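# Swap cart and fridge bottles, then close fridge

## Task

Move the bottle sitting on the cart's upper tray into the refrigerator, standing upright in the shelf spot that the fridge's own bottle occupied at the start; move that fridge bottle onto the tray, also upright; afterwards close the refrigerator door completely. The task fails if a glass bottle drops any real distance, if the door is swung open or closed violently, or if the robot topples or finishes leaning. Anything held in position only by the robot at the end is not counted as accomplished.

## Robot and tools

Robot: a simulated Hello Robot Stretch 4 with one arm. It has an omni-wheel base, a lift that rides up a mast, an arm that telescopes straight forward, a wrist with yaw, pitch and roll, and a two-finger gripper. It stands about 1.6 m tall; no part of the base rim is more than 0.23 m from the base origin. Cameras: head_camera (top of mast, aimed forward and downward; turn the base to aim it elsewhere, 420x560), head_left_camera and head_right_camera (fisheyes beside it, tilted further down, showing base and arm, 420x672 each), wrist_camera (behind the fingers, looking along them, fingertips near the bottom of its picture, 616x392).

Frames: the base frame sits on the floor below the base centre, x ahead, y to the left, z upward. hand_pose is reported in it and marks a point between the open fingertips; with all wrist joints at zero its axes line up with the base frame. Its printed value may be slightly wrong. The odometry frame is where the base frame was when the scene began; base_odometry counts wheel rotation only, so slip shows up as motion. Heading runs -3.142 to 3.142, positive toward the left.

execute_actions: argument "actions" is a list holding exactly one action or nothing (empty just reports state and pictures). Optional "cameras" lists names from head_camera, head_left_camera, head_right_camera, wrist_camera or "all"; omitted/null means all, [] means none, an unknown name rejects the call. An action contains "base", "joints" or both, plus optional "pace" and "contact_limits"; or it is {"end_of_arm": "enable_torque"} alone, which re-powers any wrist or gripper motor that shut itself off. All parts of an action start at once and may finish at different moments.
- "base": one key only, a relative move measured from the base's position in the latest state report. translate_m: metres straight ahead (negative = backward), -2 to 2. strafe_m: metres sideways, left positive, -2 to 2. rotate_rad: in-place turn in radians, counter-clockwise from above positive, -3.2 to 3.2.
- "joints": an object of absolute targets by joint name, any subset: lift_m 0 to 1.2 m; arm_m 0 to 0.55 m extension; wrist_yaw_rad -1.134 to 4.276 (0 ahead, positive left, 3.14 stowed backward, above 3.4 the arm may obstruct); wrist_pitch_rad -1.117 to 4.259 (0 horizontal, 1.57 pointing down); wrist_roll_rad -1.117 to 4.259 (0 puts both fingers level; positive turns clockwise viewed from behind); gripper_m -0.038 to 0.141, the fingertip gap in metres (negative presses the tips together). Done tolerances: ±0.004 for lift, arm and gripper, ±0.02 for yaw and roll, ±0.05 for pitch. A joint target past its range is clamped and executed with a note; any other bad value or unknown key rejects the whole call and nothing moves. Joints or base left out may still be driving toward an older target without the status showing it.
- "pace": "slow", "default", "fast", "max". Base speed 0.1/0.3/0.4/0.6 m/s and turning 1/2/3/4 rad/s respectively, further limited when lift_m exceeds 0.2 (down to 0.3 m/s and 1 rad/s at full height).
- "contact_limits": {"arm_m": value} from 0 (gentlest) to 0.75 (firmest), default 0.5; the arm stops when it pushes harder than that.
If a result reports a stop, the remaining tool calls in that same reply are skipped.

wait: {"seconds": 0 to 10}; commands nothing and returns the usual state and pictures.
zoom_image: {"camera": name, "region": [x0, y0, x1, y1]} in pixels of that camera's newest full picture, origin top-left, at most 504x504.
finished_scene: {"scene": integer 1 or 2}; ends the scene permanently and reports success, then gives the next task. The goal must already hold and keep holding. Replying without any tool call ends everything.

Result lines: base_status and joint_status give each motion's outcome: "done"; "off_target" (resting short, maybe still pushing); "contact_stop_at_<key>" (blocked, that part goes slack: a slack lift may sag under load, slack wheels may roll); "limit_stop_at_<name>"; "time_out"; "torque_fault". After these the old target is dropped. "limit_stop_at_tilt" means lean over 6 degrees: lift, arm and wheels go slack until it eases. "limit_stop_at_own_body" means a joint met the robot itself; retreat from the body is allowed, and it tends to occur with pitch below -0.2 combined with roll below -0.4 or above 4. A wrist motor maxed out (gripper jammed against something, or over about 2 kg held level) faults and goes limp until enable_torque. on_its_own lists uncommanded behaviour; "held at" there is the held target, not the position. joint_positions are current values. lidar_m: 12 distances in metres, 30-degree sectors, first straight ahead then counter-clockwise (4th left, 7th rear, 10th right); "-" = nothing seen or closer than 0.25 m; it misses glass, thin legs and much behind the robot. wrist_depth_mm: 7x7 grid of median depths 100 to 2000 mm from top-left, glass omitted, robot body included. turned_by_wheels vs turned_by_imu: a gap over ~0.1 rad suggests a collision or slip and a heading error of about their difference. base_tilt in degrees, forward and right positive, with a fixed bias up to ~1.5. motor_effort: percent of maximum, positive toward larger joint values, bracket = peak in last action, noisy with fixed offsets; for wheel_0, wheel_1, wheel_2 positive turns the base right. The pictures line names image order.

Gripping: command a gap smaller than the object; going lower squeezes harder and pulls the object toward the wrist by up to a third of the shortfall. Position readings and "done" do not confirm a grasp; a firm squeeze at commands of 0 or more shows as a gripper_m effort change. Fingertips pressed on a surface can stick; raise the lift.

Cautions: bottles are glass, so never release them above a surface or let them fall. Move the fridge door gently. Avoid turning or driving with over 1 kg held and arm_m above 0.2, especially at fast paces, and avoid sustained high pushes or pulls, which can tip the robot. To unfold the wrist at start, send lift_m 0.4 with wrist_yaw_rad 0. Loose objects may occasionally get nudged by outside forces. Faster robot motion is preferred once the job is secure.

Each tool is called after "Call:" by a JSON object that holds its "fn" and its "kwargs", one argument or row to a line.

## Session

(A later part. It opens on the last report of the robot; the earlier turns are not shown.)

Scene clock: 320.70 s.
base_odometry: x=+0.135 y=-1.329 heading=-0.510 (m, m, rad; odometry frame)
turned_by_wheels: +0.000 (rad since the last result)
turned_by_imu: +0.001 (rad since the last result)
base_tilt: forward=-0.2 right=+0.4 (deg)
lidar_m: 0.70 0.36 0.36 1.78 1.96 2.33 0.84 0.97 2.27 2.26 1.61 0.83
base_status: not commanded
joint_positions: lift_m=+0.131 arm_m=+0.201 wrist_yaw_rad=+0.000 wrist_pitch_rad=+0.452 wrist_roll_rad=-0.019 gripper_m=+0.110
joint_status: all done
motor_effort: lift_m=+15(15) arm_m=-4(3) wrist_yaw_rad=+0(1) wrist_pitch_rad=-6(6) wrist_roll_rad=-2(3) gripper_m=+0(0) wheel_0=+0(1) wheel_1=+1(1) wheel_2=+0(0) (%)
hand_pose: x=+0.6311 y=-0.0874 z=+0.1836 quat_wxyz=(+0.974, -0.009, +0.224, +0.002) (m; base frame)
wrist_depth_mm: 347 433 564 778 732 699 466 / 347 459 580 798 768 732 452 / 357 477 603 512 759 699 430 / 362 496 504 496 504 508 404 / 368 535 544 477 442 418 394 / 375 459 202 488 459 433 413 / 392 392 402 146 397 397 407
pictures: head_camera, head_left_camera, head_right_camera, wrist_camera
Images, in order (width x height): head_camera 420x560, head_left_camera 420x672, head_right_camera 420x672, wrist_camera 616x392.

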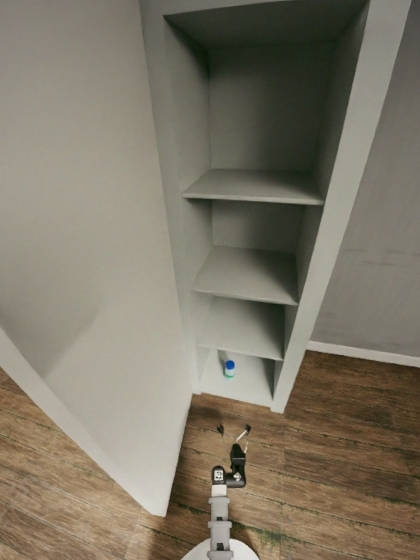

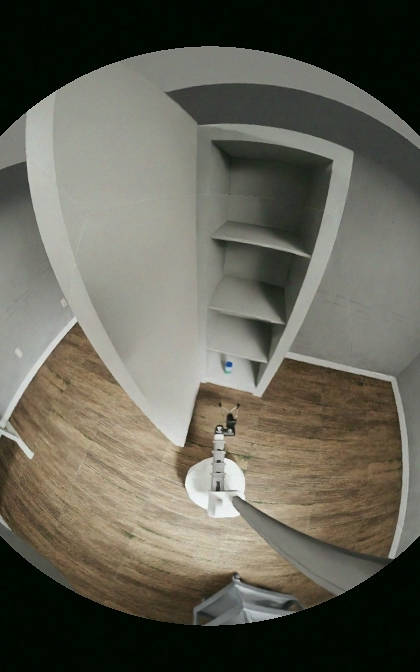

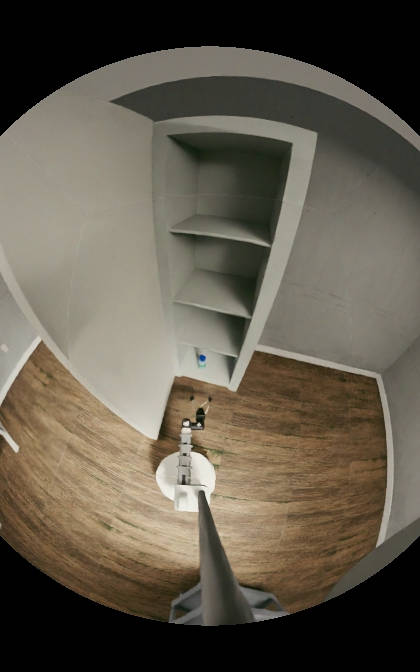

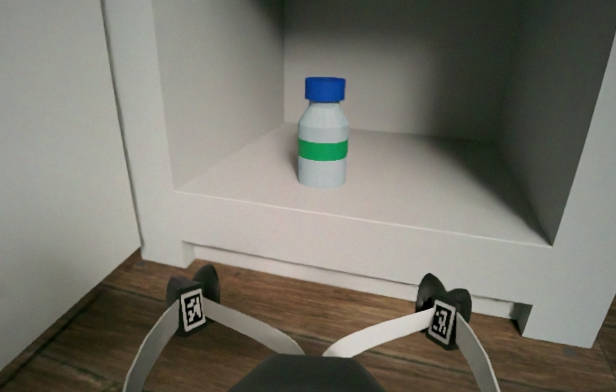

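Call:
{"fn": "execute_actions", "kwargs": {
  "actions": [
    {"joints":{"arm_m":0.0,"lift_m":0.45,"gripper_m":0.0},"base":{"translate_m":-0.1}}
  ],
  "cameras": []
}}

Call:
{"fn": "execute_actions", "kwargs": {
  "actions": [
    {"joints":{"wrist_pitch_rad":1.57}}
  ],
  "cameras": []
}}

Call:
{"fn": "execute_actions", "kwargs": {
  "actions": [
    {"base":{"rotate_rad":1.34}}
  ],
  "cameras": []
}}

Call:
{"fn": "execute_actions", "kwargs": {
  "actions": [
    {"base":{"translate_m":0.72}}
  ],
  "cameras": ["head_right_camera"]
}}

Scene clock: 332.47 s.
base_odometry: x=+0.048 y=-1.280 heading=-0.510 (m, m, rad; odometry frame)
turned_by_wheels: +0.000 (rad since the last result)
turned_by_imu: +0.001 (rad since the last result)
base_tilt: forward=-0.3 right=+0.3 (deg)
lidar_m: 0.76 0.43 2.48 1.76 1.99 2.22 0.74 0.85 2.23 2.23 1.74 0.91
base_status: done
joint_positions: lift_m=+0.450 arm_m=+0.003 wrist_yaw_rad=+0.000 wrist_pitch_rad=+0.452 wrist_roll_rad=-0.019 gripper_m=+0.000
joint_status: all done
joint sent to its limit — the command would take arm_m past its lower limit, so that joint was sent only as far as its limit.
motor_effort: lift_m=+26(28) arm_m=-5(5) wrist_yaw_rad=+1(0) wrist_pitch_rad=-6(8) wrist_roll_rad=-4(2) gripper_m=-5(7) wheel_0=+1(2) wheel_1=+0(4) wheel_2=-1(9) (%)
hand_pose: x=+0.4335 y=-0.0875 z=+0.5016 quat_wxyz=(+0.974, -0.009, +0.224, +0.002) (m; base frame)
wrist_depth_mm: 397 521 723 991 960 591 960 / 397 539 741 946 991 609 1025 / 407 549 788 1160 1078 654 1078 / 413 564 831 1229 1138 691 1118 / 421 574 878 917 960 759 1160 / 427 585 809 201 788 866 946 / 439 554 741 160 462 788 798
pictures: none
No camera images: the call's "cameras" was empty. Leave "cameras" out to get every camera's image.

Scene clock: 333.70 s.
base_odometry: x=+0.048 y=-1.280 heading=-0.510 (m, m, rad; odometry frame)
turned_by_wheels: +0.000 (rad since the last result)
turned_by_imu: +0.000 (rad since the last result)
base_tilt: forward=-0.3 right=+0.3 (deg)
lidar_m: 0.73 0.43 2.49 1.79 1.95 2.24 0.74 0.87 2.24 2.22 1.74 0.90
base_status: not commanded
joint_positions: lift_m=+0.450 arm_m=+0.003 wrist_yaw_rad=+0.000 wrist_pitch_rad=+1.570 wrist_roll_rad=-0.019 gripper_m=+0.000
joint_status: all done
motor_effort: lift_m=+26(26) arm_m=-4(4) wrist_yaw_rad=+1(1) wrist_pitch_rad=+1(5) wrist_roll_rad=-5(2) gripper_m=-4(8) wheel_0=+1(2) wheel_1=+0(0) wheel_2=-1(1) (%)
hand_pose: x=+0.1744 y=-0.0874 z=+0.3393 quat_wxyz=(+0.707, -0.007, +0.707, +0.007) (m; base frame)
wrist_depth_mm: 442 574 569 569 569 554 559 / 504 580 574 564 564 559 554 / 580 580 569 564 564 554 544 / 580 564 569 559 549 554 549 / 569 564 359 366 554 549 539 / 569 351 347 201 424 544 539 / 351 349 345 160 260 539 539
pictures: none
No camera images: the call's "cameras" was empty. Leave "cameras" out to get every camera's image.

Scene clock: 335.63 s.
base_odometry: x=+0.048 y=-1.280 heading=+0.830 (m, m, rad; odometry frame)
turned_by_wheels: +1.340 (rad since the last result)
turned_by_imu: +1.353 (rad since the last result)
base_tilt: forward=-0.2 right=+0.2 (deg)
lidar_m: 1.80 1.79 2.29 0.85 0.74 2.30 2.21 2.10 1.54 0.91 0.44 0.43
base_status: done
joint_positions: lift_m=+0.450 arm_m=+0.003 wrist_yaw_rad=+0.000 wrist_pitch_rad=+1.570 wrist_roll_rad=-0.019 gripper_m=+0.000
joint_status: not commanded
motor_effort: lift_m=+26(26) arm_m=-4(4) wrist_yaw_rad=+0(0) wrist_pitch_rad=+1(1) wrist_roll_rad=-3(2) gripper_m=-1(6) wheel_0=+1(5) wheel_1=+0(7) wheel_2=+0(5) (%)
hand_pose: x=+0.1743 y=-0.0874 z=+0.3393 quat_wxyz=(+0.707, -0.007, +0.707, +0.007) (m; base frame)
wrist_depth_mm: 580 585 569 574 564 554 554 / 585 585 574 569 559 559 357 / 580 580 569 569 559 554 549 / 580 574 564 559 549 549 549 / 574 574 357 362 554 549 544 / 569 349 347 200 421 549 544 / 353 349 343 161 260 544 539
pictures: none
No camera images: the call's "cameras" was empty. Leave "cameras" out to get every camera's image.

Scene clock: 339.50 s.
base_odometry: x=+0.534 y=-0.749 heading=+0.830 (m, m, rad; odometry frame)
turned_by_wheels: +0.000 (rad since the last result)
turned_by_imu: +0.002 (rad since the last result)
base_tilt: forward=-0.2 right=+0.3 (deg)
lidar_m: 1.71 1.09 1.42 2.16 1.29 1.19 2.95 0.44 0.41 1.25 1.57 1.84
base_status: done
joint_positions: lift_m=+0.450 arm_m=+0.003 wrist_yaw_rad=+0.000 wrist_pitch_rad=+1.570 wrist_roll_rad=-0.019 gripper_m=+0.000
joint_status: not commanded
motor_effort: lift_m=+26(26) arm_m=-4(4) wrist_yaw_rad=+1(0) wrist_pitch_rad=+0(1) wrist_roll_rad=-4(3) gripper_m=-7(6) wheel_0=-1(4) wheel_1=+1(7) wheel_2=+3(8) (%)
hand_pose: x=+0.1743 y=-0.0874 z=+0.3393 quat_wxyz=(+0.707, -0.007, +0.707, +0.007) (m; base frame)
wrist_depth_mm: 591 585 574 569 569 559 554 / 580 580 574 569 564 559 559 / 580 569 569 564 559 559 544 / 580 574 569 564 544 544 549 / 569 564 355 362 549 549 549 / 574 351 347 200 421 539 544 / 351 349 343 160 260 539 535
pictures: head_right_camera
Images, in order (width x height): head_right_camera 420x672.

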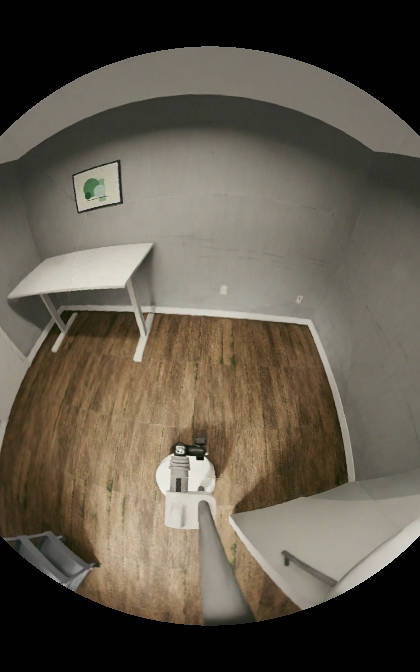

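Call:
{"fn": "execute_actions", "kwargs": {
  "actions": [
    {"base":{"strafe_m":-0.52}}
  ],
  "cameras": ["head_right_camera"]
}}

Call:
{"fn": "execute_actions", "kwargs": {
  "actions": [
    {"base":{"translate_m":-0.4},"pace":"slow"}
  ],
  "cameras": ["head_right_camera"]
}}

Scene clock: 345.17 s.
base_odometry: x=+0.918 y=-1.100 heading=+0.830 (m, m, rad; odometry frame)
turned_by_wheels: +0.000 (rad since the last result)
turned_by_imu: +0.001 (rad since the last result)
base_tilt: forward=-0.2 right=+0.4 (deg)
lidar_m: 1.73 1.39 1.43 2.70 1.57 0.28 0.28 0.29 0.39 0.98 1.03 1.43
base_status: done
joint_positions: lift_m=+0.450 arm_m=+0.003 wrist_yaw_rad=+0.000 wrist_pitch_rad=+1.570 wrist_roll_rad=-0.019 gripper_m=+0.000
joint_status: not commanded
motor_effort: lift_m=+26(26) arm_m=-4(4) wrist_yaw_rad=+0(1) wrist_pitch_rad=+0(1) wrist_roll_rad=+0(4) gripper_m=-10(5) wheel_0=-1(6) wheel_1=+0(10) wheel_2=+1(4) (%)
hand_pose: x=+0.1743 y=-0.0874 z=+0.3393 quat_wxyz=(+0.707, -0.007, +0.707, +0.007) (m; base frame)
wrist_depth_mm: 585 585 574 574 574 569 554 / 585 574 580 564 559 554 554 / 574 574 569 564 554 559 554 / 580 574 574 559 554 549 549 / 569 574 353 362 554 549 539 / 569 351 347 200 418 539 544 / 353 347 345 160 260 535 539
pictures: head_right_camera
Images, in order (width x height): head_right_camera 420x672.

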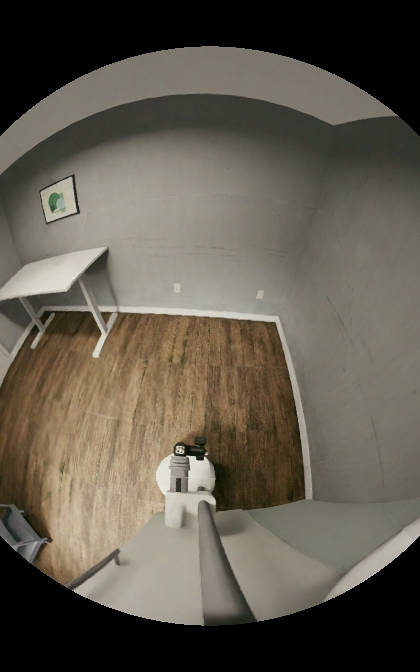

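Scene clock: 350.43 s.
base_odometry: x=+0.648 y=-1.395 heading=+0.830 (m, m, rad; odometry frame)
turned_by_wheels: +0.000 (rad since the last result)
turned_by_imu: +0.001 (rad since the last result)
base_tilt: forward=-0.2 right=+0.3 (deg)
lidar_m: 2.16 1.69 1.99 1.65 1.35 2.63 0.33 0.25 0.25 0.25 0.39 1.44
base_status: done
joint_positions: lift_m=+0.450 arm_m=+0.003 wrist_yaw_rad=+0.000 wrist_pitch_rad=+1.570 wrist_roll_rad=-0.019 gripper_m=+0.000
joint_status: not commanded
motor_effort: lift_m=+26(26) arm_m=-4(4) wrist_yaw_rad=+0(1) wrist_pitch_rad=-2(1) wrist_roll_rad=-4(1) gripper_m=-4(5) wheel_0=+0(4) wheel_1=-1(2) wheel_2=+1(8) (%)
hand_pose: x=+0.1742 y=-0.0874 z=+0.3393 quat_wxyz=(+0.707, -0.007, +0.707, +0.007) (m; base frame)
wrist_depth_mm: 585 580 574 574 564 559 554 / 585 580 569 564 559 564 549 / 585 580 564 564 559 554 554 / 580 574 564 569 559 554 544 / 574 564 355 362 554 549 539 / 564 353 349 201 415 539 535 / 355 349 345 162 260 484 404
pictures: head_right_camera
Images, in order (width x height): head_right_camera 420x672.

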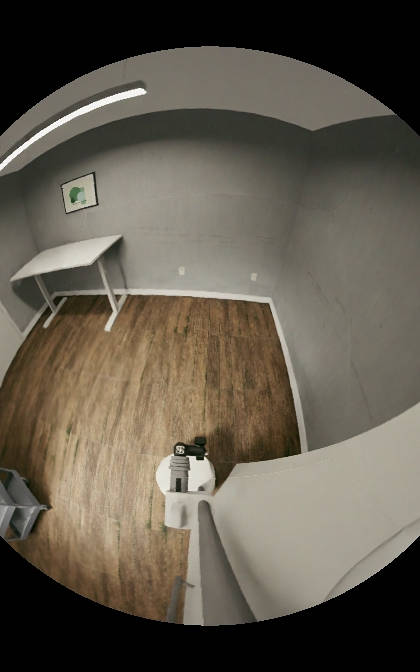

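Call:
{"fn": "execute_actions", "kwargs": {
  "actions": [
    {"base":{"translate_m":-0.25},"pace":"slow"}
  ],
  "cameras": ["head_right_camera"]
}}

Call:
{"fn": "execute_actions", "kwargs": {
  "actions": [
    {"base":{"strafe_m":-0.07},"pace":"slow"}
  ],
  "cameras": ["head_right_camera"]
}}

Scene clock: 357.83 s.
base_odometry: x=+0.479 y=-1.579 heading=+0.830 (m, m, rad; odometry frame)
turned_by_wheels: +0.000 (rad since the last result)
turned_by_imu: +0.002 (rad since the last result)
base_tilt: forward=-0.3 right=+0.3 (deg)
lidar_m: 2.41 1.90 2.35 1.31 1.27 2.39 2.29 1.38 0.34 0.32 0.32 1.40
base_status: done
joint_positions: lift_m=+0.450 arm_m=+0.003 wrist_yaw_rad=+0.000 wrist_pitch_rad=+1.570 wrist_roll_rad=-0.019 gripper_m=+0.000
joint_status: not commanded
motor_effort: lift_m=+26(26) arm_m=-4(4) wrist_yaw_rad=+1(0) wrist_pitch_rad=-1(0) wrist_roll_rad=-2(1) gripper_m=-6(7) wheel_0=-2(3) wheel_1=-2(6) wheel_2=+2(8) (%)
hand_pose: x=+0.1742 y=-0.0874 z=+0.3393 quat_wxyz=(+0.707, -0.007, +0.707, +0.007) (m; base frame)
wrist_depth_mm: 585 580 574 574 564 569 554 / 585 580 569 564 564 559 554 / 580 580 569 559 559 554 466 / 580 569 569 559 554 559 449 / 580 569 355 364 559 549 442 / 569 353 347 201 421 544 424 / 353 349 345 161 259 544 418
pictures: head_right_camera
Images, in order (width x height): head_right_camera 420x672.

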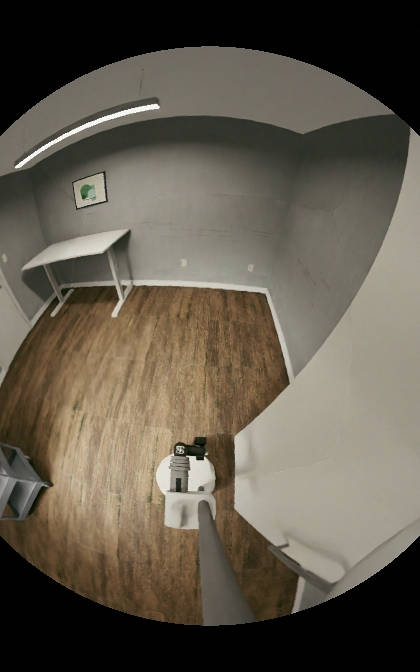

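Scene clock: 359.67 s.
base_odometry: x=+0.531 y=-1.626 heading=+0.830 (m, m, rad; odometry frame)
turned_by_wheels: +0.000 (rad since the last result)
turned_by_imu: +0.001 (rad since the last result)
base_tilt: forward=-0.2 right=+0.3 (deg)
lidar_m: 2.40 1.94 2.36 1.33 1.32 2.37 2.29 0.30 0.27 0.26 0.28 0.38
base_status: done
joint_positions: lift_m=+0.450 arm_m=+0.003 wrist_yaw_rad=+0.000 wrist_pitch_rad=+1.570 wrist_roll_rad=-0.019 gripper_m=+0.000
joint_status: not commanded
motor_effort: lift_m=+26(26) arm_m=-4(4) wrist_yaw_rad=+0(0) wrist_pitch_rad=-1(1) wrist_roll_rad=-3(4) gripper_m=-7(3) wheel_0=+2(1) wheel_1=+0(4) wheel_2=+1(0) (%)
hand_pose: x=+0.1742 y=-0.0874 z=+0.3393 quat_wxyz=(+0.707, -0.007, +0.707, +0.007) (m; base frame)
wrist_depth_mm: 585 574 580 569 569 559 559 / 580 580 580 564 559 559 554 / 580 569 569 559 559 559 338 / 580 569 569 559 559 492 334 / 580 569 353 364 554 473 327 / 569 351 345 200 418 462 322 / 355 349 345 160 260 418 314
pictures: head_right_camera
Images, in order (width x height): head_right_camera 420x672.

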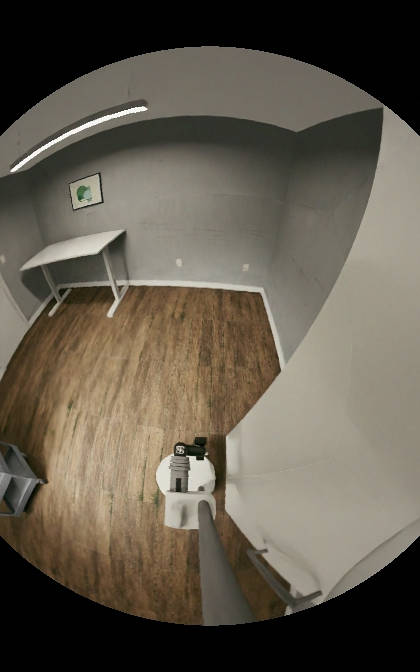

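Call:
{"fn": "execute_actions", "kwargs": {
  "actions": [
    {"base":{"translate_m":-0.45}}
  ],
  "cameras": ["head_right_camera","wrist_camera","head_left_camera"]
}}

Scene clock: 364.70 s.
base_odometry: x=+0.227 y=-1.958 heading=+0.830 (m, m, rad; odometry frame)
turned_by_wheels: +0.000 (rad since the last result)
turned_by_imu: +0.001 (rad since the last result)
base_tilt: forward=-0.3 right=+0.3 (deg)
lidar_m: 2.86 2.36 2.93 1.29 1.55 1.92 1.84 1.26 0.92 0.64 0.30 0.27
base_status: done
joint_positions: lift_m=+0.450 arm_m=+0.003 wrist_yaw_rad=+0.000 wrist_pitch_rad=+1.570 wrist_roll_rad=-0.019 gripper_m=+0.000
joint_status: not commanded
motor_effort: lift_m=+26(26) arm_m=-4(4) wrist_yaw_rad=+0(1) wrist_pitch_rad=-1(0) wrist_roll_rad=-3(3) gripper_m=-5(5) wheel_0=-1(3) wheel_1=-1(4) wheel_2=-2(12) (%)
hand_pose: x=+0.1742 y=-0.0874 z=+0.3393 quat_wxyz=(+0.707, -0.007, +0.707, +0.007) (m; base frame)
wrist_depth_mm: 585 585 580 569 569 477 320 / 585 580 574 569 564 473 322 / 580 569 574 564 564 466 320 / 569 574 569 559 554 455 315 / 569 564 353 359 554 544 310 / 569 351 345 201 418 549 539 / 357 349 343 161 260 539 544
pictures: head_left_camera, head_right_camera, wrist_camera
Images, in order (width x height): head_left_camera 420x672, head_right_camera 420x672, wrist_camera 616x392.

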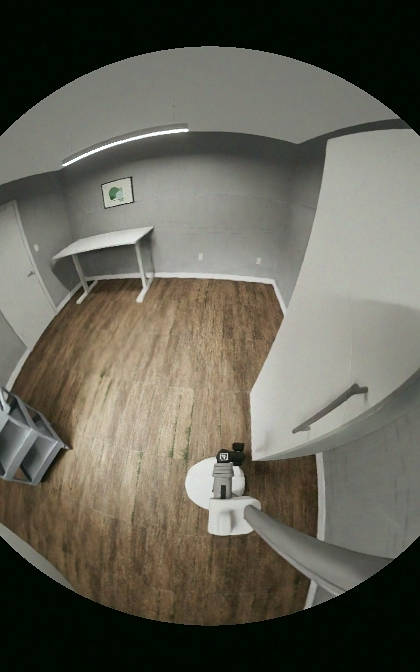

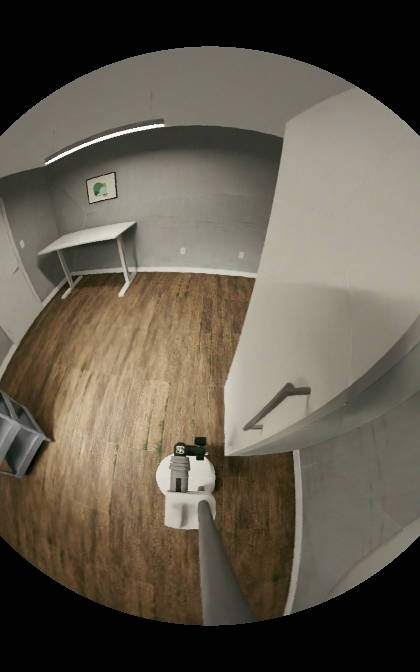

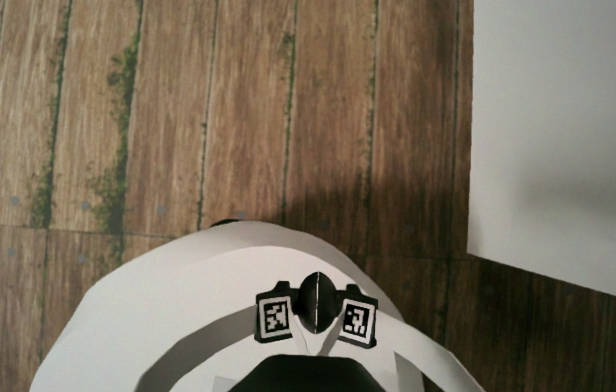

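Call:
{"fn": "zoom_image", "kwargs": {
  "camera": "head_right_camera",
  "region": [210, 300, 420, 480]
}}

Region (210, 300, 420, 480) of head_right_camera's 420x672 image, scaled by 2.400, with more detail than that image has; it fills the top 432 rows of this view, and the rest is white.

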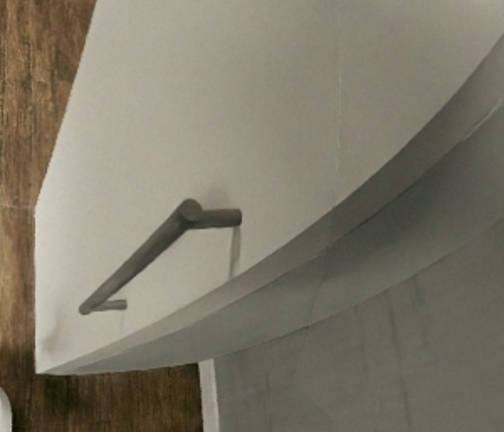

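Call:
{"fn": "execute_actions", "kwargs": {
  "actions": [
    {"base":{"translate_m":-0.3},"pace":"fast"}
  ],
  "cameras": ["head_camera","head_left_camera"]
}}

Call:
{"fn": "zoom_image", "kwargs": {
  "camera": "head_camera",
  "region": [220, 100, 420, 500]
}}

Scene clock: 373.33 s.
base_odometry: x=+0.025 y=-2.180 heading=+0.830 (m, m, rad; odometry frame)
turned_by_wheels: +0.000 (rad since the last result)
turned_by_imu: +0.001 (rad since the last result)
base_tilt: forward=-0.2 right=+0.3 (deg)
lidar_m: 3.15 2.61 1.33 1.34 2.17 1.59 1.54 1.24 0.91 0.86 0.65 0.52
base_status: done
joint_positions: lift_m=+0.450 arm_m=+0.003 wrist_yaw_rad=+0.000 wrist_pitch_rad=+1.570 wrist_roll_rad=-0.019 gripper_m=+0.000
joint_status: not commanded
motor_effort: lift_m=+26(26) arm_m=-5(4) wrist_yaw_rad=+1(0) wrist_pitch_rad=-1(0) wrist_roll_rad=-3(3) gripper_m=-8(5) wheel_0=+2(4) wheel_1=+2(7) wheel_2=-1(13) (%)
hand_pose: x=+0.1742 y=-0.0874 z=+0.3393 quat_wxyz=(+0.707, -0.007, +0.707, +0.007) (m; base frame)
wrist_depth_mm: 591 580 569 569 569 554 492 / 585 574 569 569 564 554 559 / 585 574 574 559 559 559 544 / 574 574 564 564 559 549 544 / 574 569 353 362 549 549 544 / 569 353 347 200 418 549 535 / 349 347 343 161 259 539 535
pictures: head_camera, head_left_camera
Images, in order (width x height): head_camera 420x560, head_left_camera 420x672.

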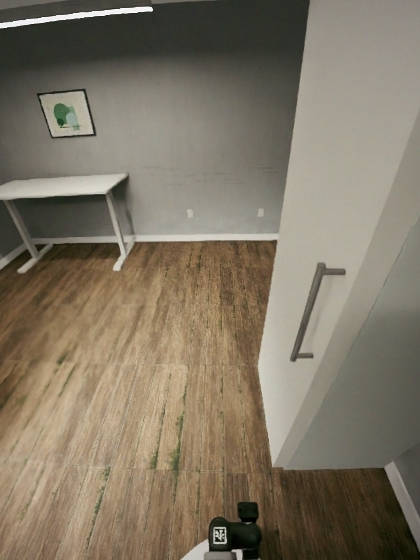

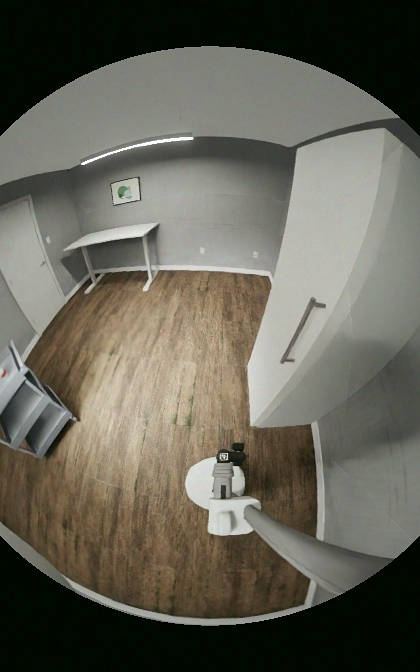

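Region (220, 100, 420, 500) of head_camera's 420x560 image, scaled by 1.260, with more detail than that image has.

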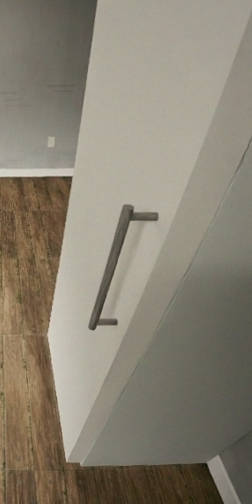

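Closed.

Call:
{"fn": "finished_scene", "kwargs": {
  "scene": 1
}}

The scene is finished: the task was done.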